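# Load sample and matching water blank into centrifuge

## Task

Take the tube marked with an orange dot on its cap from the rack on the shelved bench beside the door, and seat it fully in the middle hole of one adapter in the centrifuge rotor. From the racks on the shelved bench beside the window, take the water blank whose cap number (its volume in mL) equals the sample's volume, and seat it fully in the middle hole of the adapter directly opposite. At the end, every tube must be pushed fully down, every rotor bucket must hang vertically, and each rack must still be on its own bench. No tube may touch the floor, and the robot must not fall over or be left tilted. The robot must release everything and back away, and the result must hold without the robot's help.

## Robot and tools

ROBOT. A Hello Robot Stretch 3 with one arm: a two-wheeled base (0.33 m long, 0.34 m wide), a lift on a mast, and a telescoping arm that reaches out to the robot's right side. The gripper cannot slide forward on its own, so driving the base is how you move it forward or back. Turning on the spot pivots about the point between the drive wheels, 0.05 m behind the front edge. The base cannot move sideways.

FRAMES. Base frame: origin on the floor between the drive wheels, x forward, y left, z up. The odometry frame is the base frame as it was when the scene started. hand_pose is reported in the base frame, at the point where closed fingertips meet.

execute_actions takes "actions", a list run in order. Each action may hold "robot", "steps" (1 to 450 control steps at 30 per second, default 1) and "until" (only together with steps; ends the action early once all its conditions are true). {"steps": n} alone waits. An empty list just returns the current state and images. If any action is malformed or out of range the whole call is rejected and nothing new runs.

"robot" contains one of: a command, a queue, or {"stop": true} (brakes everything and clears the queue). A command may contain:
- "base": exactly one of {"translate_m": d}, a straight drive of d metres relative to where the base is when the command begins (positive forward, |d| at most 1), or {"rotate_rad": d}, an on-the-spot turn of d radians relative to the current heading (positive counter-clockwise/left, |d| at most 3.2). Both are offsets, not positions.
- "joints": absolute targets by name; unnamed joints keep their current target. lift_m 0 to 1.1 (arm height on mast); arm_m 0 to 0.52 (extension); wrist_yaw_rad -1.345 to 4.42 (0 along the arm, positive toward the front, 3.0 folded over the base); wrist_pitch_rad -1.57 to 0.451 (0 level, negative tips fingers down); wrist_roll_rad -2.911 to 2.911; gripper_m -0.089 to 0.179 (larger is wider; the real fingertip gap is smaller, by about 0.007 nearly shut and 0.025 fully open); head_pan_rad -3.953 to 1.73 (0 forward, positive left, -1.57 looks along the arm); head_tilt_rad -1.53 to 0.419 (negative looks down).
- "contact_limits": {"arm_m": e}, effort percent 1 to 100 at which that arm motion halts; lower means gentler. It lasts until the next arm_m command.
A queue is a list of up to 8 commands and {"pause_s": s} entries (s at most 15), each starting after the previous one finishes "done". Any new command overrides earlier goals at once and discards the remainder of an older queue.

"until" uses {"robot": {...}}, {"any": {"status": "ended"}} or {"all": ...}. {"robot": {"status": "ended"}} becomes true when nothing is moving and no queue runs; use it with steps 450 to wait out a motion. Other fields compare numbers with "=", "!=", "<", "<=", ">", ">=" (e.g. "lift_m": [">", 0.3]) or statuses by word or ["!=", "moving"]. Avoid waiting for an exact reading with "=".

zoom_image: {"camera": one of head_camera, nav_camera, wrist_camera, "region": [x0, y0, x1, y1]} in pixels of that camera's latest image, origin top-left, at most 504 by 504. head_camera and nav_camera ride on the head and follow head_pan_rad/head_tilt_rad; wrist_camera is on the gripper.

finished_scene: {"scene": n}, the current scene number. Irreversible; first make sure all motion has ended, since braking afterwards may stop things short.

RESULTS. base_status shows progress as (translate_m done of goal). joint_goals and joint_status list targets and states: moving, done, off_target (resting away from goal, possibly still pushing), contact_stop (lift or arm pushed firmly and went slack until its next command), time_out, stopped, not_commanded, torque_fault (a wrist servo shut off for 10 s after strain; the joint is limp and refuses goals). Lines starting "refused:", "dropped:" or "replaced:" explain rejected goals, abandoned queue items, or how an overridden motion ended; indices count from 0. robot.on_its_own appears when the robot has shifted a goal itself, a joint is slack or off, a motor at rest shows load, or base_tilt has drifted 3 degrees or more. motor_effort is percent of maximum (peak in brackets), positive toward higher values; readings are noisy. lidar_m gives 12 distances from the base origin, 30-degree sectors counter-clockwise starting straight ahead (4th left, 7th behind, 10th right), in a plane 0.17 m high; "-" means nothing seen; clear objects are invisible. wrist_depth_mm and head_depth_mm are 7x7 median depth grids. base_odometry counts wheel turns only, so slip looks like travel.

GRIPPING. Close to a gripper_m value below the object's width; release by opening at least 0.02 beyond where the pads touched. Neither the reading nor "done" proves something is held; check the cameras. Squeezing too hard triggers a stall guard that weakens the grip.

SAFETY. Only fold or unfold the wrist (yaw to 3.0) with lift_m 0.32 to 0.95, pitch -0.4 and roll about 0; once folded the lift may go to 0.25. With yaw below -0.4 keep pitch at -0.5 or lower. Full base speed (0.30 m/s, 1.9 rad/s) needs lift_m under 0.30, arm_m under 0.03 and yaw above 2.54; otherwise 0.10 m/s and 0.63 rad/s. Pushing on something rigid with the gripper higher than about 0.45 m can tip the robot, as can a repeat push after a contact_stop, driving while holding or pressing on fixed objects, or snagging furniture (especially reversing). If tilted, reverse the last move in small steps, pull the gripper free, and if needed drop lift_m to about 0.2. The wrist, head and base have no contact stop. Avoid dropping tubes, slamming, or hard shoves; a loose object may occasionally get nudged by outside forces. The simulation keeps running while you plan.

Each tool is called after "Emit:" by a JSON object that holds its "fn" and its "kwargs".

## Session

Emit:
{"fn": "execute_actions", "kwargs": {"actions": []}}

Scene clock: 0.00 s.
robot.base_odometry: x=+0.000 y=+0.000 heading=+0.000 (m, m, rad; robot's odometry frame)
robot.turned_by_wheels: +0.000 (rad since the last result)
robot.turned_by_imu: +0.000 (rad since the last result)
robot.base_tilt: forward=-1.3 right=+0.7 (deg)
robot.lidar_m: 2.08 1.58 1.40 1.40 1.66 1.39 1.62 1.65 1.03 1.04 2.09 1.95
robot.head_depth_mm: 2029 2455 2436 2474 2447 2425 2304 / 1779 2527 2531 2553 2473 2494 2290 / 1887 2592 2619 2597 2553 2585 2263 / 1809 2741 2702 2702 2628 2704 2245 / 1912 2835 2815 2811 2832 2769 2141 / 2130 2874 2903 2931 2926 2870 2198 / 2137 2927 2986 3036 3042 3033 2201
robot.base_status: not_commanded
robot.joint_positions: lift_m=+0.385 arm_m=+0.000 wrist_yaw_rad=+2.964 wrist_pitch_rad=-0.636 wrist_roll_rad=-0.011 gripper_m=+0.037 head_pan_rad=-0.006 head_tilt_rad=+0.001
robot.joint_goals: lift_m=+0.385 arm_m=+0.000 wrist_yaw_rad=+2.964 wrist_pitch_rad=-0.636 wrist_roll_rad=-0.011 gripper_m=+0.037 head_pan_rad=-0.006 head_tilt_rad=+0.001
robot.joint_status: lift_m=not_commanded arm_m=not_commanded wrist_yaw_rad=not_commanded wrist_pitch_rad=not_commanded wrist_roll_rad=not_commanded gripper_m=not_commanded head_pan_rad=not_commanded head_tilt_rad=not_commanded
robot.measured_speeds: translate_m=+0.000 rotate_rad=+0.000 lift_m=+0.000 arm_m=+0.000 wrist_yaw_rad=+0.000 wrist_pitch_rad=+0.000 wrist_roll_rad=+0.000 head_pan_rad=+0.000 head_tilt_rad=+0.000
robot: refusals=0 queue=idle queue_left=0
robot.motor_effort: left_wheel=+0 right_wheel=+0 lift_m=+23 arm_m=-1 wrist_yaw_rad=+0 wrist_pitch_rad=+4 wrist_roll_rad=+0 gripper_m=+0 head_pan_rad=+0 head_tilt_rad=+1 (%)
robot.hand_pose: x=+0.0127 y=+0.0438 z=+0.3526 quat_wxyz=(+0.279, +0.685, +0.162, +0.653) (m; robot's base frame)
robot.wrist_depth_mm: - - - - - - - / - - - - - 991 960 / 885 866 858 851 823 820 816 / 747 737 732 714 705 693 689 / 641 632 636 617 629 611 596 / 572 555 - 570 - 534 532 / 511 - - - 477 480 474
pictures: head_camera (sideways: a quarter turn clockwise sets it upright), nav_camera (sideways: a quarter turn counterclockwise sets it upright), wrist_camera
Images, in order (width x height): head_camera 896x504, nav_camera 672x504, wrist_camera 644x364.

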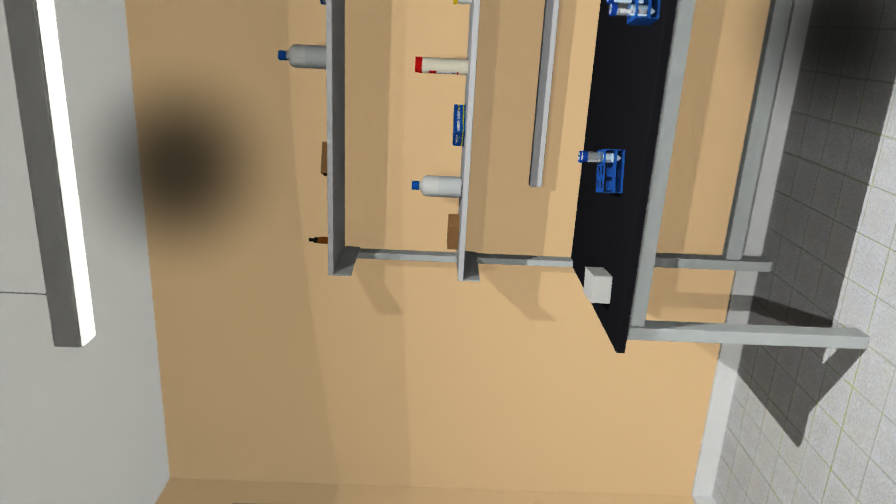

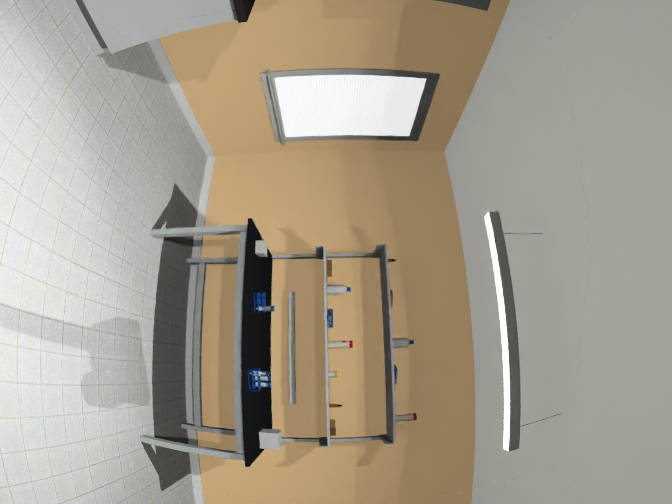

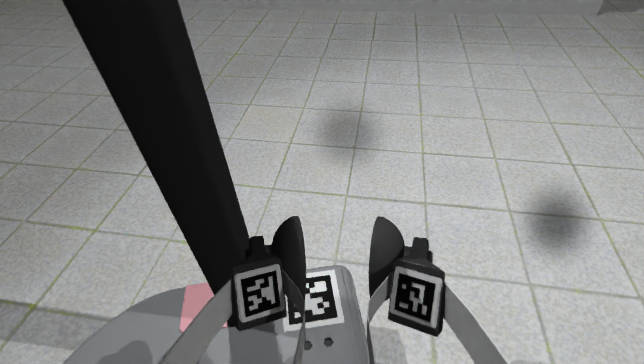

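Emit:
{"fn": "execute_actions", "kwargs": {"actions": [{"robot":{"joints":{"head_pan_rad":1.5,"head_tilt_rad":-0.4}},"steps":100,"until":{"robot":{"status":"ended"}}}]}}

Emit:
{"fn": "execute_actions", "kwargs": {"actions": [{"robot":{"joints":{"head_pan_rad":-1.6,"head_tilt_rad":-0.4}},"steps":150,"until":{"robot":{"status":"ended"}}}]}}

Emit:
{"fn": "execute_actions", "kwargs": {"actions": [{"robot":{"joints":{"head_pan_rad":-3.1,"head_tilt_rad":-0.4}},"steps":150,"until":{"robot":{"status":"ended"}}}]}}

Scene clock: 8.77 s.
robot.base_odometry: x=+0.000 y=+0.000 heading=+0.000 (m, m, rad; robot's odometry frame)
robot.turned_by_wheels: +0.000 (rad since the last result)
robot.turned_by_imu: +0.001 (rad since the last result)
robot.base_tilt: forward=-1.2 right=+0.7 (deg)
robot.lidar_m: 2.08 1.57 1.39 1.39 1.66 1.39 1.61 1.65 1.04 1.04 2.08 1.95
robot.head_depth_mm: 1372 1752 1682 1388 1506 1642 1423 / 1424 1788 1564 1432 1551 1702 1426 / 1451 1850 1620 1476 1605 1679 1423 / 1483 1880 1844 1529 1666 1721 1410 / 1521 1946 1901 1572 1717 1721 1410 / 1564 2013 1563 1631 1780 1719 1397 / 1603 2070 1602 1673 1844 1705 1392
robot.base_status: not_commanded
robot.joint_positions: lift_m=+0.385 arm_m=+0.000 wrist_yaw_rad=+2.964 wrist_pitch_rad=-0.636 wrist_roll_rad=-0.011 gripper_m=+0.037 head_pan_rad=+1.493 head_tilt_rad=-0.395
robot.joint_goals: lift_m=+0.385 arm_m=+0.000 wrist_yaw_rad=+2.964 wrist_pitch_rad=-0.636 wrist_roll_rad=-0.011 gripper_m=+0.037 head_pan_rad=+1.500 head_tilt_rad=-0.400
robot.joint_status: lift_m=not_commanded arm_m=not_commanded wrist_yaw_rad=not_commanded wrist_pitch_rad=not_commanded wrist_roll_rad=not_commanded gripper_m=not_commanded head_pan_rad=done head_tilt_rad=done
robot.measured_speeds: translate_m=+0.000 rotate_rad=+0.000 lift_m=+0.000 arm_m=+0.000 wrist_yaw_rad=+0.000 wrist_pitch_rad=+0.000 wrist_roll_rad=+0.000 head_pan_rad=+0.000 head_tilt_rad=+0.000
robot: refusals=0 queue=done queue_left=0
robot.motor_effort: left_wheel=+0(0) right_wheel=+0(0) lift_m=+23(23) arm_m=+0(0) wrist_yaw_rad=+0(0) wrist_pitch_rad=+4(4) wrist_roll_rad=+0(0) gripper_m=+0(0) head_pan_rad=+3(35) head_tilt_rad=-2(19) (%)
robot.hand_pose: x=+0.0127 y=+0.0438 z=+0.3526 quat_wxyz=(+0.279, +0.685, +0.162, +0.653) (m; robot's base frame)
robot.wrist_depth_mm: - - - - - - - / - - - - - 987 982 / 905 850 852 847 829 814 807 / 748 736 715 719 704 695 683 / 645 637 636 619 622 603 599 / 572 564 - 569 - 544 531 / 499 - - - 477 483 474
pictures: head_camera (sideways: a quarter turn clockwise sets it upright), nav_camera (sideways: a quarter turn counterclockwise sets it upright), wrist_camera
camera_calibration (this result's frames):
head_camera: T_world_to_cam=[[0.0185497, -0.409686, -0.912038, 1.20544], [-0.998819, 0.0333753, -0.0353068, 0.0577681], [0.0449042, 0.911616, -0.408583, 0.492486], [0, 0, 0, 1]] pos_world=[0.0132247, 0.042966, 1.30267]
nav_camera: T_world_to_cam=[[0.0264956, 0.380166, 0.924539, -1.16613], [0.998366, -0.0569135, -0.00520883, 0.0484288], [0.0506386, 0.923166, -0.381052, 0.455558], [0, 0, 0, 1]] pos_world=[-0.040521, 0.0255253, 1.25198]
wrist_camera: T_world_to_cam=[[0.991998, -0.124297, -0.0221635, 0.0102148], [-0.103363, -0.698703, -0.707905, 0.315321], [0.0725048, 0.704531, -0.705959, 0.383867], [0, 0, 0, 1]] pos_world=[-0.00537261, -0.048861, 0.494438]
Images, in order (width x height): head_camera 896x504, nav_camera 672x504, wrist_camera 644x364.

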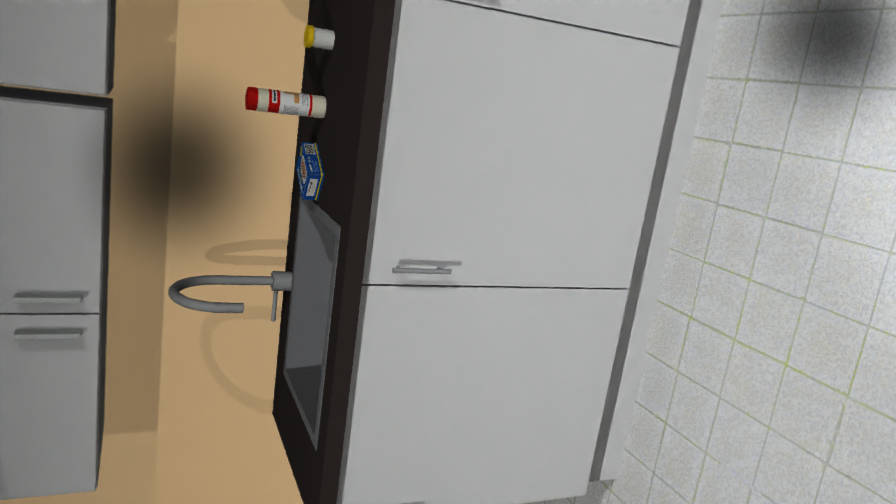

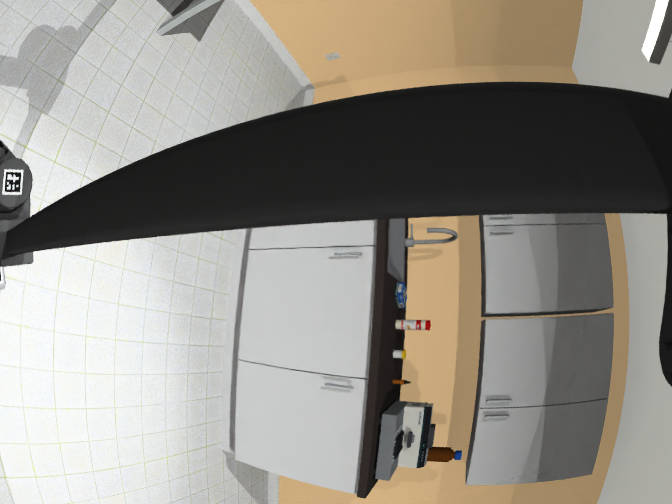

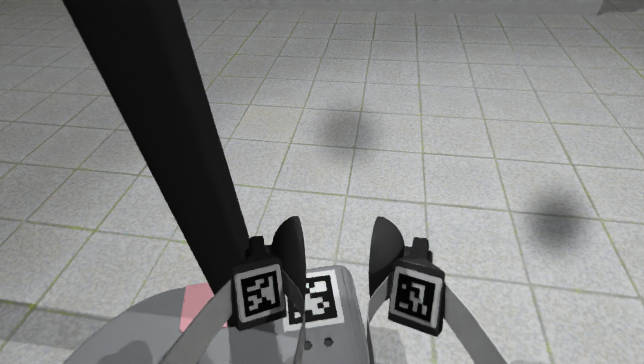

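Scene clock: 10.80 s.
robot.base_odometry: x=+0.000 y=+0.000 heading=+0.000 (m, m, rad; robot's odometry frame)
robot.turned_by_wheels: +0.000 (rad since the last result)
robot.turned_by_imu: +0.000 (rad since the last result)
robot.base_tilt: forward=-1.3 right=+0.8 (deg)
robot.lidar_m: 2.08 1.56 1.39 1.40 1.66 1.39 1.61 1.65 1.03 1.04 2.09 1.95
robot.head_depth_mm: 1436 1403 1506 1390 1112 1196 1306 / 1477 1453 1566 1342 1155 1246 1348 / 1536 1554 1620 1211 1206 1309 1380 / 1582 1684 1825 1275 1252 1376 1414 / 1633 1759 1880 2038 1467 1462 1400 / 1689 1818 1942 2131 2211 1702 1398 / 1739 1878 2029 2213 2195 1705 1395
robot.base_status: not_commanded
robot.joint_positions: lift_m=+0.385 arm_m=+0.000 wrist_yaw_rad=+2.964 wrist_pitch_rad=-0.636 wrist_roll_rad=-0.011 gripper_m=+0.037 head_pan_rad=-1.593 head_tilt_rad=-0.395
robot.joint_goals: lift_m=+0.385 arm_m=+0.000 wrist_yaw_rad=+2.964 wrist_pitch_rad=-0.636 wrist_roll_rad=-0.011 gripper_m=+0.037 head_pan_rad=-1.600 head_tilt_rad=-0.400
robot.joint_status: lift_m=not_commanded arm_m=not_commanded wrist_yaw_rad=not_commanded wrist_pitch_rad=not_commanded wrist_roll_rad=not_commanded gripper_m=not_commanded head_pan_rad=done head_tilt_rad=done
robot.measured_speeds: translate_m=+0.000 rotate_rad=+0.000 lift_m=+0.000 arm_m=+0.000 wrist_yaw_rad=+0.000 wrist_pitch_rad=+0.000 wrist_roll_rad=+0.000 head_pan_rad=+0.000 head_tilt_rad=+0.000
robot: refusals=0 queue=done queue_left=0
robot.motor_effort: left_wheel=+0(0) right_wheel=+1(0) lift_m=+23(23) arm_m=+0(0) wrist_yaw_rad=+0(1) wrist_pitch_rad=+4(4) wrist_roll_rad=+0(0) gripper_m=+0(0) head_pan_rad=-4(35) head_tilt_rad=-2(2) (%)
robot.hand_pose: x=+0.0127 y=+0.0438 z=+0.3526 quat_wxyz=(+0.279, +0.685, +0.162, +0.653) (m; robot's base frame)
robot.wrist_depth_mm: - - - - - - - / - - - - - 996 943 / 891 870 881 833 825 818 800 / 751 742 727 718 701 687 687 / 642 626 641 631 620 594 604 / 572 564 - 569 - 539 529 / 503 - - - 475 482 478
pictures: head_camera (sideways: a quarter turn clockwise sets it upright), nav_camera (sideways: a quarter turn counterclockwise sets it upright), wrist_camera
camera_calibration (this result's frames):
head_camera: T_world_to_cam=[[-0.0414725, 0.408199, -0.91195, 1.20569], [0.99912, 0.0226524, -0.0352972, 0.0455682], [0.00624961, -0.912612, -0.408779, 0.492977], [0, 0, 0, 1]] pos_world=[0.00139406, -0.0432979, 1.30266]
nav_camera: T_world_to_cam=[[-0.00515626, -0.381252, 0.924457, -1.16583], [-0.999986, 0.000882996, -0.00521338, 0.0606247], [0.00117132, -0.924471, -0.381251, 0.456119], [0, 0, 0, 1]] pos_world=[0.0540783, -0.0228621, 1.25198]
wrist_camera: T_world_to_cam=[[0.991998, -0.124297, -0.0221636, 0.0102149], [-0.103364, -0.698703, -0.707906, 0.315321], [0.0725046, 0.704531, -0.705959, 0.383867], [0, 0, 0, 1]] pos_world=[-0.00537262, -0.048861, 0.494438]
Images, in order (width x height): head_camera 896x504, nav_camera 672x504, wrist_camera 644x364.

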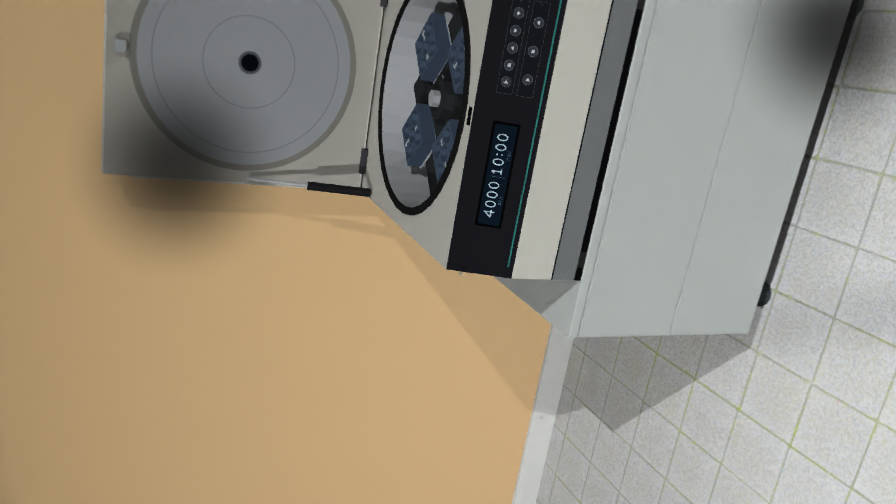

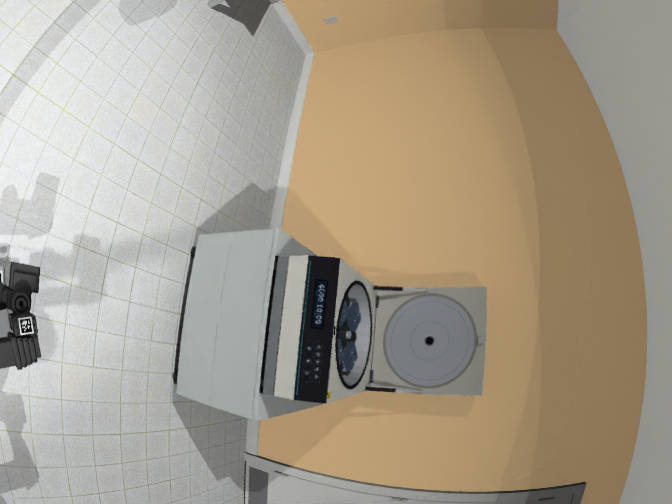

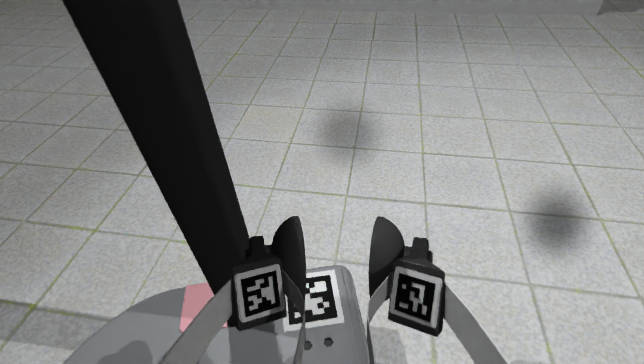

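Scene clock: 12.13 s.
robot.base_odometry: x=+0.000 y=+0.000 heading=+0.000 (m, m, rad; robot's odometry frame)
robot.turned_by_wheels: +0.000 (rad since the last result)
robot.turned_by_imu: +0.000 (rad since the last result)
robot.base_tilt: forward=-1.2 right=+0.6 (deg)
robot.lidar_m: 2.07 1.57 1.40 1.40 1.66 1.40 1.61 1.65 1.04 1.04 2.10 1.95
robot.head_depth_mm: 1767 1865 1943 1426 2061 1700 1420 / 1800 1923 2008 1509 2148 1739 1418 / 1892 2017 2034 1599 2227 1739 1413 / 1950 2072 2198 2383 2233 1730 1414 / 2034 2159 2198 2521 2214 1711 1410 / 2126 2290 2425 2615 2020 1713 1396 / 2231 2381 2512 2678 2179 1706 1394
robot.base_status: not_commanded
robot.joint_positions: lift_m=+0.385 arm_m=+0.000 wrist_yaw_rad=+2.964 wrist_pitch_rad=-0.636 wrist_roll_rad=-0.011 gripper_m=+0.037 head_pan_rad=-3.093 head_tilt_rad=-0.395
robot.joint_goals: lift_m=+0.385 arm_m=+0.000 wrist_yaw_rad=+2.964 wrist_pitch_rad=-0.636 wrist_roll_rad=-0.011 gripper_m=+0.037 head_pan_rad=-3.100 head_tilt_rad=-0.400
robot.joint_status: lift_m=not_commanded arm_m=not_commanded wrist_yaw_rad=not_commanded wrist_pitch_rad=not_commanded wrist_roll_rad=not_commanded gripper_m=not_commanded head_pan_rad=done head_tilt_rad=done
robot.measured_speeds: translate_m=+0.000 rotate_rad=+0.000 lift_m=+0.000 arm_m=+0.000 wrist_yaw_rad=+0.000 wrist_pitch_rad=+0.000 wrist_roll_rad=+0.000 head_pan_rad=+0.000 head_tilt_rad=+0.000
robot: refusals=0 queue=done queue_left=0
robot.motor_effort: left_wheel=+0(0) right_wheel=+1(0) lift_m=+23(23) arm_m=+0(0) wrist_yaw_rad=+0(0) wrist_pitch_rad=+3(3) wrist_roll_rad=+0(0) gripper_m=+0(0) head_pan_rad=-4(36) head_tilt_rad=-2(1) (%)
robot.hand_pose: x=+0.0127 y=+0.0438 z=+0.3526 quat_wxyz=(+0.279, +0.685, +0.162, +0.653) (m; robot's base frame)
robot.wrist_depth_mm: - - - - - - - / - - - - - 992 960 / 878 871 858 840 820 822 796 / 747 736 710 713 713 694 688 / 642 642 646 623 621 595 601 / 568 564 - 570 - 538 533 / 504 - - - 477 481 474
pictures: head_camera (sideways: a quarter turn clockwise sets it upright), nav_camera (sideways: a quarter turn counterclockwise sets it upright), wrist_camera
camera_calibration (this result's frames):
head_camera: T_world_to_cam=[[0.404262, 0.0702441, -0.911942, 1.20296], [0.0932708, -0.995015, -0.0352962, 0.0510926], [-0.909875, -0.0707886, -0.408798, 0.498591], [0, 0, 0, 1]] pos_world=[-0.0374223, 0.00163143, 1.30266]
nav_camera: T_world_to_cam=[[-0.380681, -0.0218261, 0.924449, -1.16353], [-0.0698547, 0.997544, -0.00521382, 0.0549515], [-0.922064, -0.0665619, -0.381271, 0.461776], [0, 0, 0, 1]] pos_world=[-0.0133099, -0.0494752, 1.25198]
wrist_camera: T_world_to_cam=[[0.991997, -0.124297, -0.0221636, 0.0102149], [-0.103364, -0.698703, -0.707906, 0.315321], [0.0725048, 0.704531, -0.705959, 0.383867], [0, 0, 0, 1]] pos_world=[-0.0053726, -0.048861, 0.494438]
Images, in order (width x height): head_camera 896x504, nav_camera 672x504, wrist_camera 644x364.

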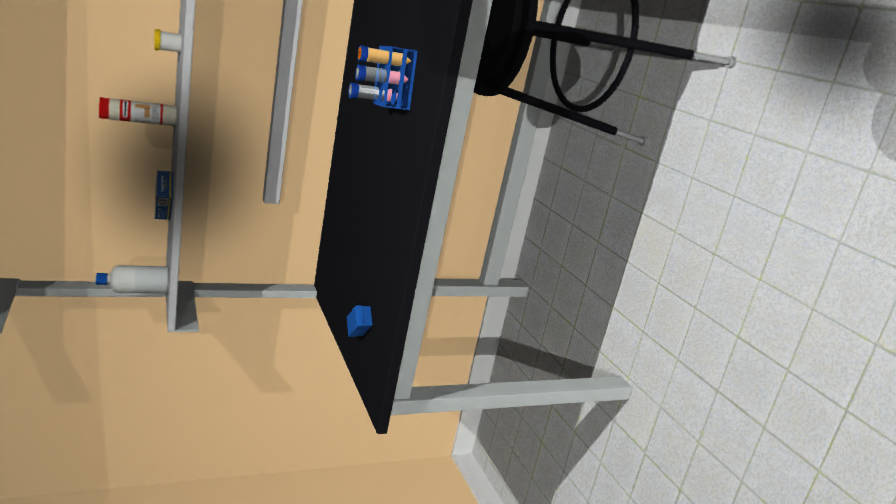

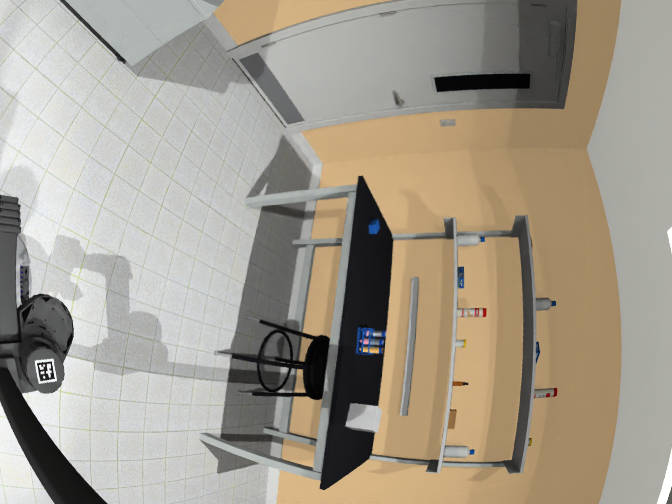

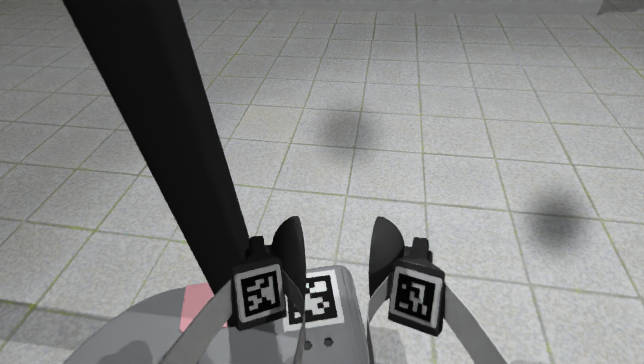

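Emit:
{"fn": "execute_actions", "kwargs": {"actions": [{"robot":[{"base":{"rotate_rad":2.7},"joints":{"lift_m":0.28,"head_pan_rad":0,"head_tilt_rad":-0.6,"wrist_yaw_rad":3.0}},{"base":{"translate_m":0.7}},{"base":{"rotate_rad":1.95},"joints":{"head_pan_rad":-1.57}}],"steps":450,"until":{"robot":{"status":"ended"}}}]}}

Scene clock: 37.53 s.
robot.base_odometry: x=-0.633 y=+0.299 heading=-1.633 (m, m, rad; robot's odometry frame)
robot.turned_by_wheels: +4.650 (rad since the last result)
robot.turned_by_imu: +4.663 (rad since the last result)
robot.base_tilt: forward=-1.1 right=+0.6 (deg)
robot.lidar_m: 1.22 1.29 3.22 2.69 1.53 1.30 1.30 1.67 0.73 0.71 1.23 1.82
robot.head_depth_mm: 1165 1251 1247 832 801 1463 1256 / 1190 1273 1239 917 822 1411 1256 / 1227 1321 1232 913 1014 1416 1244 / 1261 1350 1229 908 1362 1420 1236 / 1291 1425 1217 904 1648 1449 1241 / 1323 1464 1216 903 1732 1448 1240 / 1359 1506 1206 931 1745 1439 1240
robot.base_status: done (rotate_rad +1.9499 of +1.9500)
robot.joint_positions: lift_m=+0.281 arm_m=+0.000 wrist_yaw_rad=+2.999 wrist_pitch_rad=-0.637 wrist_roll_rad=-0.011 gripper_m=+0.037 head_pan_rad=-1.563 head_tilt_rad=-0.593
robot.joint_goals: lift_m=+0.280 arm_m=+0.000 wrist_yaw_rad=+3.000 wrist_pitch_rad=-0.637 wrist_roll_rad=-0.011 gripper_m=+0.037 head_pan_rad=-1.570 head_tilt_rad=-0.600
robot.joint_status: lift_m=done arm_m=not_commanded wrist_yaw_rad=done wrist_pitch_rad=not_commanded wrist_roll_rad=not_commanded gripper_m=not_commanded head_pan_rad=done head_tilt_rad=done
robot.measured_speeds: translate_m=+0.000 rotate_rad=+0.000 lift_m=+0.000 arm_m=+0.000 wrist_yaw_rad=+0.000 wrist_pitch_rad=+0.000 wrist_roll_rad=+0.000 head_pan_rad=+0.000 head_tilt_rad=+0.000
robot: refusals=0 queue=done queue_left=0
robot.motor_effort: left_wheel=-2(9) right_wheel=+2(13) lift_m=+12(21) arm_m=+0(1) wrist_yaw_rad=+1(2) wrist_pitch_rad=+4(4) wrist_roll_rad=+0(0) gripper_m=+0(0) head_pan_rad=-4(36) head_tilt_rad=-1(15) (%)
robot.hand_pose: x=+0.0060 y=+0.0447 z=+0.2476 quat_wxyz=(+0.268, +0.682, +0.175, +0.658) (m; robot's base frame)
robot.wrist_depth_mm: - - - - - 980 956 / 851 859 825 818 784 789 765 / 692 686 681 672 656 642 636 / 586 582 570 566 550 548 541 / 508 530 - - 496 479 474 / - - - - - 422 415 / - - - - 376 380 372
pictures: head_camera (sideways: a quarter turn clockwise sets it upright), nav_camera (sideways: a quarter turn counterclockwise sets it upright), wrist_camera
camera_calibration (this result's frames):
head_camera: T_world_to_cam=[[-0.0549561, 0.578653, -0.81372, 1.07767], [0.997955, 0.0584863, -0.0258078, 0.0332133], [0.0326577, -0.813474, -0.580684, 0.716489], [0, 0, 0, 1]] pos_world=[0.00268007, -0.0426928, 1.29383]
nav_camera: T_world_to_cam=[[0.00756873, -0.556083, 0.831092, -1.04413], [-0.99958, -0.0274589, -0.00926956, 0.0659011], [0.0279755, -0.830673, -0.556057, 0.683412], [0, 0, 0, 1]] pos_world=[0.0546574, -0.0111243, 1.2484]
wrist_camera: T_world_to_cam=[[0.995751, -0.0893664, -0.0221949, 0.0130432], [-0.0788005, -0.702309, -0.707498, 0.240847], [0.0476388, 0.706241, -0.706367, 0.309728], [0, 0, 0, 1]] pos_world=[-0.00876404, -0.048428, 0.38947]
Images, in order (width x height): head_camera 896x504, nav_camera 672x504, wrist_camera 644x364.

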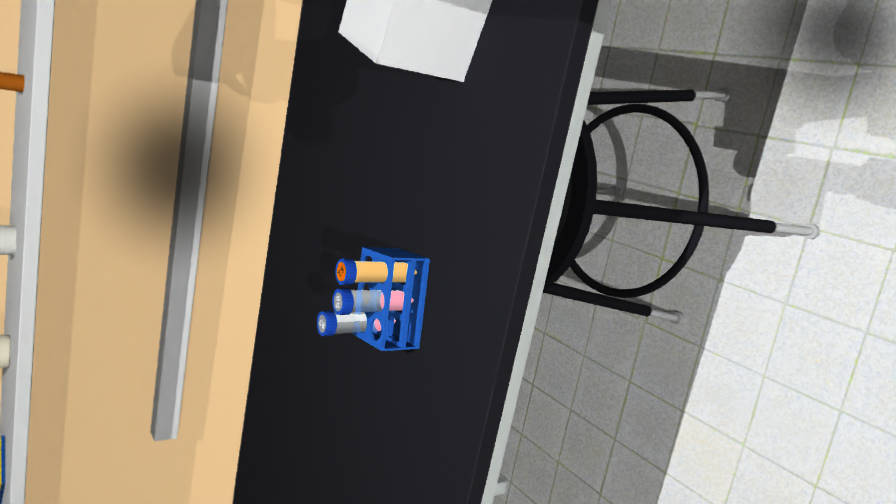

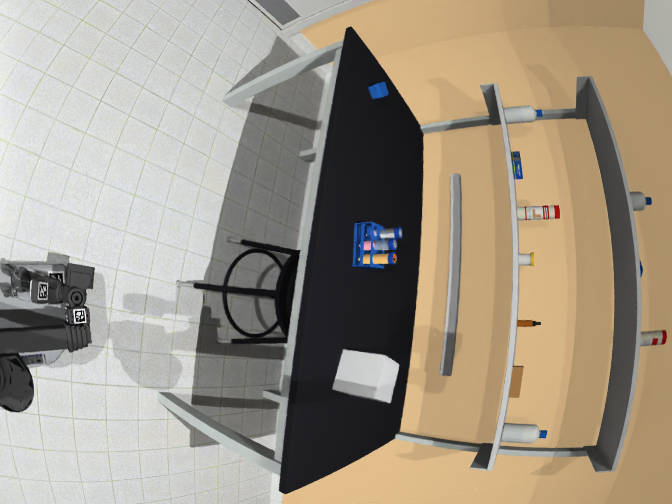

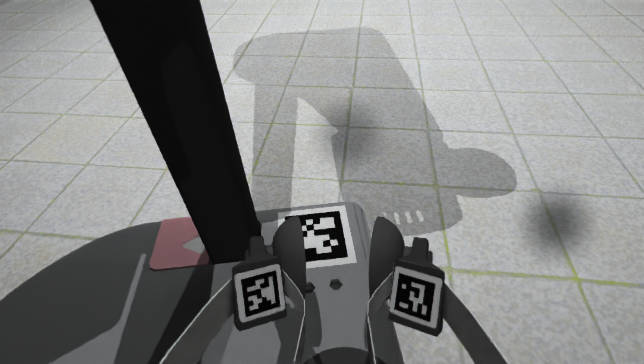

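Emit:
{"fn": "zoom_image", "kwargs": {"camera": "head_camera", "region": [300,230,450,370]}}

Region (300, 230, 450, 370) of head_camera's 896x504 image, scaled by 3.360, with more detail than that image has; it fills the top 470 rows of this view, and the rest is white.

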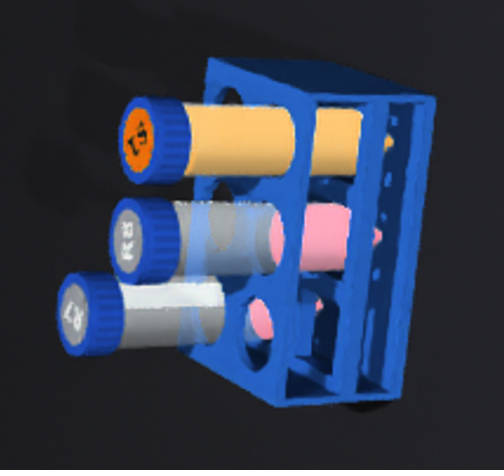

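Emit:
{"fn": "execute_actions", "kwargs": {"actions": [{"robot":[{"base":{"rotate_rad":-0.2},"joints":{"lift_m":0.92,"wrist_pitch_rad":-0.4}},{"joints":{"wrist_yaw_rad":0}},{"joints":{"wrist_pitch_rad":-1.57,"lift_m":1.09,"gripper_m":0.1,"head_tilt_rad":-0.7}}],"steps":450,"until":{"robot":{"status":"ended"}}}]}}

Scene clock: 61.63 s.
robot.base_odometry: x=-0.633 y=+0.299 heading=-1.833 (m, m, rad; robot's odometry frame)
robot.turned_by_wheels: -0.200 (rad since the last result)
robot.turned_by_imu: -0.198 (rad since the last result)
robot.base_tilt: forward=-1.3 right=+0.7 (deg)
robot.lidar_m: 1.47 1.21 2.65 3.22 1.79 1.33 1.30 1.95 0.73 0.71 0.96 1.23
robot.head_depth_mm: - - - - - - - / - - - - - - - / 1201 1317 - - - - - / 1213 1313 1008 848 1596 - 1169 / 1218 1318 1003 844 1563 1394 1201 / 1230 1341 909 843 1561 1366 1186 / 1238 1342 925 866 1591 1362 1181
robot.base_status: done (rotate_rad -0.1999 of -0.2000)
robot.joint_positions: lift_m=+1.089 arm_m=+0.000 wrist_yaw_rad=+0.002 wrist_pitch_rad=-1.563 wrist_roll_rad=-0.011 gripper_m=+0.100 head_pan_rad=-1.563 head_tilt_rad=-0.691
robot.joint_goals: lift_m=+1.090 arm_m=+0.000 wrist_yaw_rad=+0.000 wrist_pitch_rad=-1.570 wrist_roll_rad=-0.011 gripper_m=+0.100 head_pan_rad=-1.570 head_tilt_rad=-0.700
robot.joint_status: lift_m=done arm_m=not_commanded wrist_yaw_rad=done wrist_pitch_rad=done wrist_roll_rad=not_commanded gripper_m=done head_pan_rad=done head_tilt_rad=done
robot.measured_speeds: translate_m=+0.000 rotate_rad=+0.000 lift_m=+0.000 arm_m=+0.000 wrist_yaw_rad=+0.000 wrist_pitch_rad=+0.000 wrist_roll_rad=+0.000 head_pan_rad=+0.000 head_tilt_rad=+0.000
robot: refusals=0 queue=done queue_left=0
robot.motor_effort: left_wheel=+2(9) right_wheel=-2(7) lift_m=+31(38) arm_m=-2(2) wrist_yaw_rad=-2(3) wrist_pitch_rad=-3(6) wrist_roll_rad=+0(0) gripper_m=+0(79) head_pan_rad=-3(4) head_tilt_rad=-3(9) (%)
robot.hand_pose: x=-0.0217 y=-0.1228 z=+0.9718 quat_wxyz=(+0.505, +0.501, -0.498, -0.495) (m; robot's base frame)
robot.wrist_depth_mm: - - - - - - - / - - - - - - - / - - - - - - - / - - - - - - - / - - - - - - - / - - - - - - - / - - - - - - -
pictures: head_camera (sideways: a quarter turn clockwise sets it upright), nav_camera (sideways: a quarter turn counterclockwise sets it upright), wrist_camera
camera_calibration (this result's frames):
head_camera: T_world_to_cam=[[-0.0554869, 0.655041, -0.753554, 0.99924], [0.997943, 0.0606543, -0.0207572, 0.0266351], [0.0321095, -0.753155, -0.657059, 0.815845], [0, 0, 0, 1]] pos_world=[0.00266807, -0.0417003, 1.28959]
nav_camera: T_world_to_cam=[[0.0081157, -0.634264, 0.773074, -0.968504], [-0.99959, -0.0263629, -0.0111356, 0.0683292], [0.0274434, -0.772667, -0.634218, 0.785096], [0, 0, 0, 1]] pos_world=[0.0546157, -0.00586725, 1.24741]
wrist_camera: T_world_to_cam=[[-0.998349, -0.0150202, -0.0554424, 0.0399727], [-0.0226798, 0.98986, 0.140225, 0.0186508], [0.052774, 0.141251, -0.988566, 1.14589], [0, 0, 0, 1]] pos_world=[-0.0201436, -0.179719, 1.13239]
Images, in order (width x height): head_camera 896x504, nav_camera 672x504, wrist_camera 644x364.

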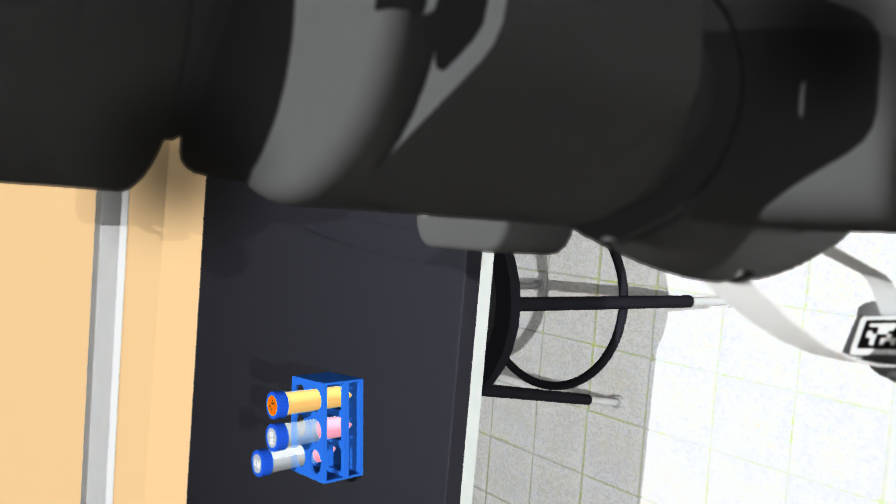

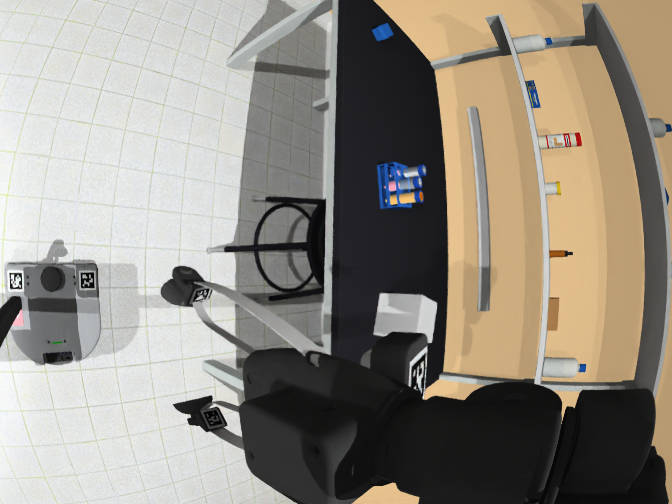

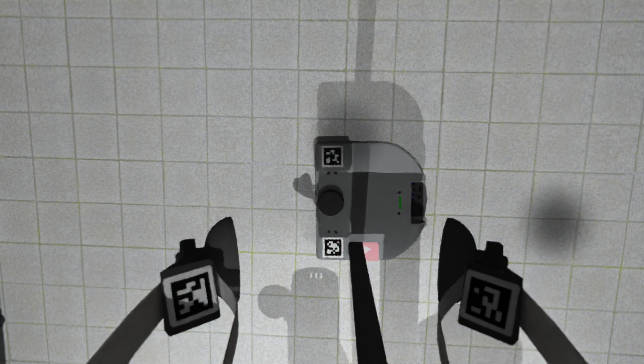

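Emit:
{"fn": "execute_actions", "kwargs": {"actions": [{"robot":[{"base":{"rotate_rad":-0.86}},{"base":{"translate_m":0.397}},{"base":{"rotate_rad":0.86}},{"joints":{"arm_m":0.36,"head_tilt_rad":-0.8,"head_pan_rad":-1.4}}],"steps":450,"until":{"robot":{"status":"ended"}}}]}}

Scene clock: 81.37 s.
robot.base_odometry: x=-0.991 y=+0.127 heading=-1.833 (m, m, rad; robot's odometry frame)
robot.turned_by_wheels: +0.000 (rad since the last result)
robot.turned_by_imu: +0.003 (rad since the last result)
robot.base_tilt: forward=-1.3 right=+0.6 (deg)
robot.lidar_m: 1.56 1.13 1.27 3.50 2.15 1.61 1.57 0.71 0.43 0.61 1.06 0.85
robot.head_depth_mm: - 1045 868 720 613 996 1156 / 945 1060 871 662 612 1240 1141 / 958 1076 838 668 612 1256 1154 / 988 1092 862 714 609 1300 1153 / 999 1091 860 712 621 1295 1153 / 1046 1082 858 711 632 1303 1145 / 1100 1083 855 708 647 1291 1145
robot.base_status: done (rotate_rad +0.8599 of +0.8600)
robot.joint_positions: lift_m=+1.089 arm_m=+0.360 wrist_yaw_rad=+0.000 wrist_pitch_rad=-1.564 wrist_roll_rad=-0.011 gripper_m=+0.100 head_pan_rad=-1.407 head_tilt_rad=-0.790
robot.joint_goals: lift_m=+1.090 arm_m=+0.360 wrist_yaw_rad=+0.000 wrist_pitch_rad=-1.570 wrist_roll_rad=-0.011 gripper_m=+0.100 head_pan_rad=-1.400 head_tilt_rad=-0.800
robot.joint_status: lift_m=done arm_m=done wrist_yaw_rad=done wrist_pitch_rad=done wrist_roll_rad=not_commanded gripper_m=done head_pan_rad=done head_tilt_rad=done
robot.measured_speeds: translate_m=+0.000 rotate_rad=+0.000 lift_m=+0.000 arm_m=+0.000 wrist_yaw_rad=+0.000 wrist_pitch_rad=+0.000 wrist_roll_rad=+0.000 head_pan_rad=+0.000 head_tilt_rad=+0.000
robot: refusals=0 queue=done queue_left=0
robot.motor_effort: left_wheel=-1(6) right_wheel=+3(6) lift_m=+31(31) arm_m=+5(4) wrist_yaw_rad=+0(2) wrist_pitch_rad=-3(3) wrist_roll_rad=+0(0) gripper_m=+0(0) head_pan_rad=+2(14) head_tilt_rad=-3(10) (%)
robot.hand_pose: x=-0.0216 y=-0.4821 z=+0.9718 quat_wxyz=(+0.504, +0.501, -0.499, -0.496) (m; robot's base frame)
robot.wrist_depth_mm: 365 364 357 351 348 342 339 / 375 370 364 359 355 350 344 / 381 378 333 309 362 355 352 / 389 383 380 300 369 364 359 / 400 391 386 381 376 368 364 / 405 402 396 388 382 376 372 / - - - 396 387 - 378
pictures: head_camera (sideways: a quarter turn clockwise sets it upright), nav_camera (sideways: a quarter turn counterclockwise sets it upright), wrist_camera
camera_calibration (this result's frames):
head_camera: T_world_to_cam=[[-0.168313, 0.708905, -0.684927, 0.910491], [0.976081, 0.216859, -0.0154106, 0.0198053], [0.137608, -0.671138, -0.728449, 0.908054], [0, 0, 0, 1]] pos_world=[0.0089607, -0.0403166, 1.2854]
nav_camera: T_world_to_cam=[[0.11862, -0.697756, 0.706446, -0.882339], [-0.983528, -0.180291, -0.0129278, 0.0705629], [0.136386, -0.693276, -0.707649, 0.879944], [0, 0, 0, 1]] pos_world=[0.0540516, 0.00710846, 1.24693]
wrist_camera: T_world_to_cam=[[-0.998374, -0.0131712, -0.0554564, 0.0355221], [-0.0209035, 0.989753, 0.141252, 0.373254], [0.0530276, 0.142182, -0.988419, 1.19697], [0, 0, 0, 1]] pos_world=[-0.0202058, -0.539148, 1.13235]
Images, in order (width x height): head_camera 896x504, nav_camera 672x504, wrist_camera 644x364.

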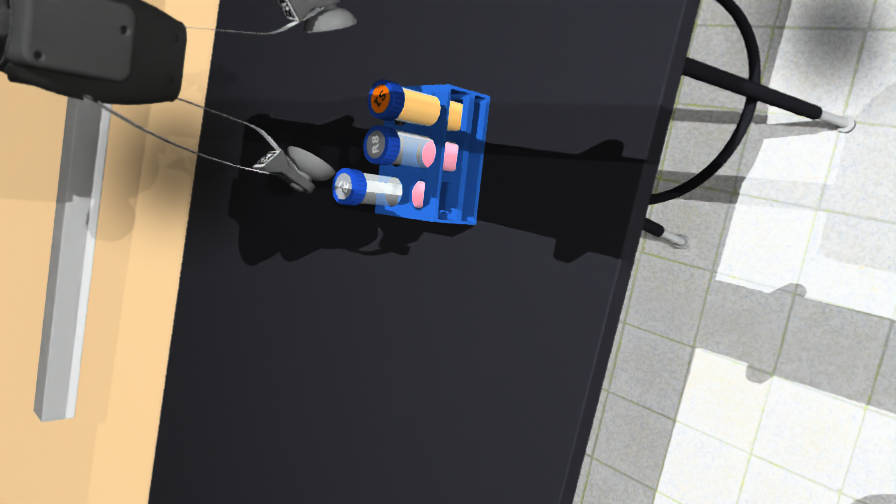

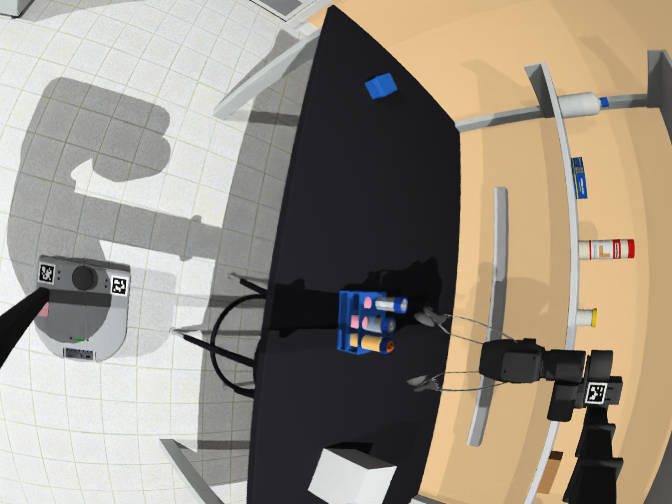

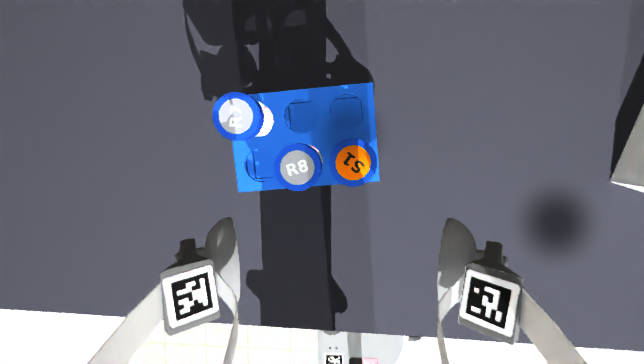

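Emit:
{"fn": "execute_actions", "kwargs": {"actions": [{"robot":{"joints":{"wrist_roll_rad":1.56,"arm_m":0.392,"gripper_m":0.085}},"steps":150,"until":{"robot":{"status":"ended"}}}]}}

Emit:
{"fn": "zoom_image", "kwargs": {"camera": "head_camera", "region": [300,50,520,250]}}

Scene clock: 90.07 s.
robot.base_odometry: x=-0.991 y=+0.127 heading=-1.833 (m, m, rad; robot's odometry frame)
robot.turned_by_wheels: +0.000 (rad since the last result)
robot.turned_by_imu: +0.001 (rad since the last result)
robot.base_tilt: forward=-1.3 right=+0.7 (deg)
robot.lidar_m: 1.56 1.13 1.26 3.50 2.16 1.61 1.57 0.71 0.43 0.61 1.06 0.85
robot.head_depth_mm: - 1036 872 719 612 993 1159 / 945 1059 869 663 611 1235 1137 / 956 1070 865 669 609 1260 1154 / 991 1089 865 713 609 1293 1150 / 996 1085 856 714 621 1300 1147 / 1044 1084 859 708 634 1294 1151 / 1101 1084 854 709 645 1294 1145
robot.base_status: done (rotate_rad +0.8599 of +0.8600)
robot.joint_positions: lift_m=+1.089 arm_m=+0.392 wrist_yaw_rad=+0.000 wrist_pitch_rad=-1.564 wrist_roll_rad=+1.553 gripper_m=+0.085 head_pan_rad=-1.407 head_tilt_rad=-0.790
robot.joint_goals: lift_m=+1.090 arm_m=+0.392 wrist_yaw_rad=+0.000 wrist_pitch_rad=-1.570 wrist_roll_rad=+1.560 gripper_m=+0.085 head_pan_rad=-1.400 head_tilt_rad=-0.800
robot.joint_status: lift_m=done arm_m=done wrist_yaw_rad=done wrist_pitch_rad=done wrist_roll_rad=done gripper_m=done head_pan_rad=done head_tilt_rad=done
robot.measured_speeds: translate_m=+0.000 rotate_rad=+0.000 lift_m=+0.000 arm_m=+0.000 wrist_yaw_rad=+0.000 wrist_pitch_rad=+0.000 wrist_roll_rad=+0.000 head_pan_rad=+0.000 head_tilt_rad=+0.000
robot: refusals=0 queue=done queue_left=0
robot.motor_effort: left_wheel=-2(1) right_wheel=+3(3) lift_m=+31(31) arm_m=+5(3) wrist_yaw_rad=+0(0) wrist_pitch_rad=-3(2) wrist_roll_rad=+3(1) gripper_m=+0(62) head_pan_rad=+3(3) head_tilt_rad=-3(3) (%)
robot.hand_pose: x=-0.0215 y=-0.5138 z=+0.9718 quat_wxyz=(+0.006, +0.006, -0.709, -0.705) (m; robot's base frame)
robot.wrist_depth_mm: 367 363 358 350 345 339 - / 377 372 364 359 352 343 - / 385 377 370 366 359 354 - / 394 392 382 312 368 364 - / 405 395 388 319 375 369 - / 416 406 394 326 386 - - / 420 414 406 398 391 390 -
pictures: head_camera (sideways: a quarter turn clockwise sets it upright), nav_camera (sideways: a quarter turn counterclockwise sets it upright), wrist_camera
camera_calibration (this result's frames):
head_camera: T_world_to_cam=[[-0.168313, 0.708905, -0.684927, 0.910491], [0.976081, 0.216859, -0.0154105, 0.0198053], [0.137608, -0.671138, -0.728449, 0.908054], [0, 0, 0, 1]] pos_world=[0.00896069, -0.0403166, 1.2854]
nav_camera: T_world_to_cam=[[0.11862, -0.697756, 0.706446, -0.882339], [-0.983528, -0.180291, -0.0129278, 0.0705629], [0.136386, -0.693276, -0.707649, 0.879944], [0, 0, 0, 1]] pos_world=[0.0540516, 0.00710846, 1.24693]
wrist_camera: T_world_to_cam=[[-0.0194706, 0.997896, -0.0618363, 0.581983], [0.988913, 0.0283283, 0.145771, -0.0719843], [0.147216, -0.0583125, -0.987384, 1.09948], [0, 0, 0, 1]] pos_world=[-0.0793433, -0.514607, 1.13209]
Images, in order (width x height): head_camera 896x504, nav_camera 672x504, wrist_camera 644x364.

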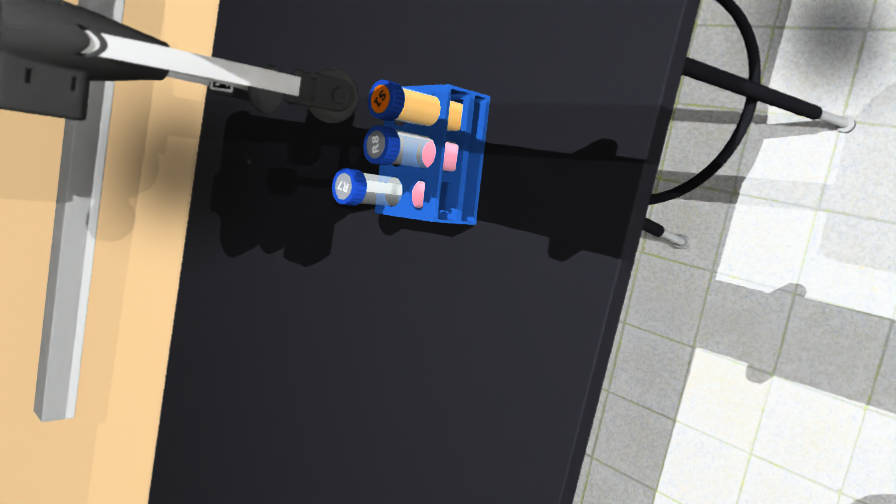

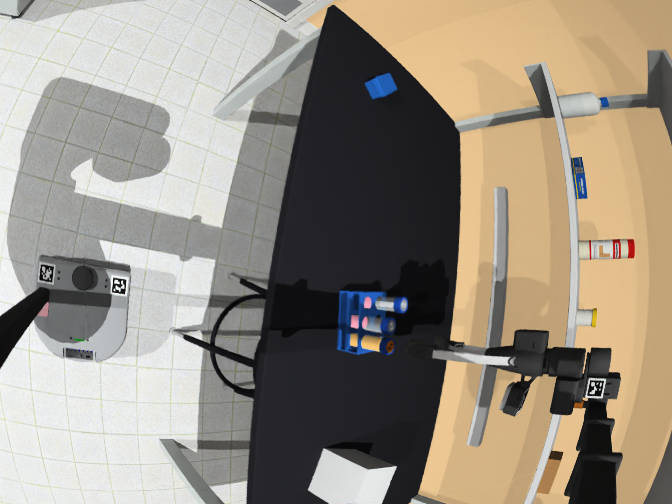

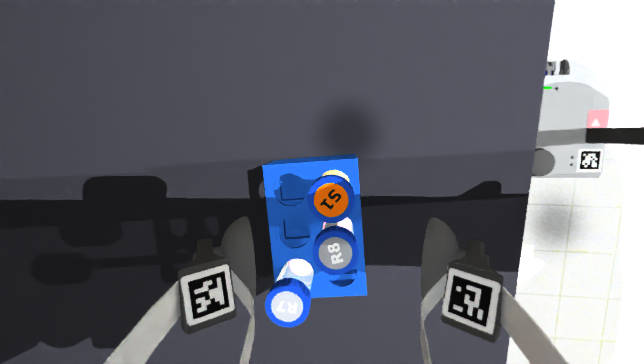

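Region (300, 50, 520, 250) of head_camera's 896x504 image, scaled by 2.291, with more detail than that image has; it fills the top 458 rows of this view, and the rest is white.

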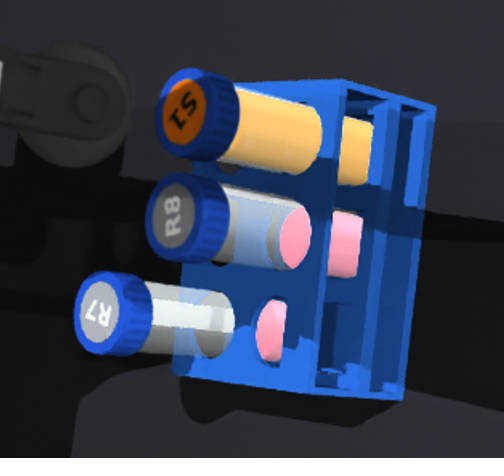

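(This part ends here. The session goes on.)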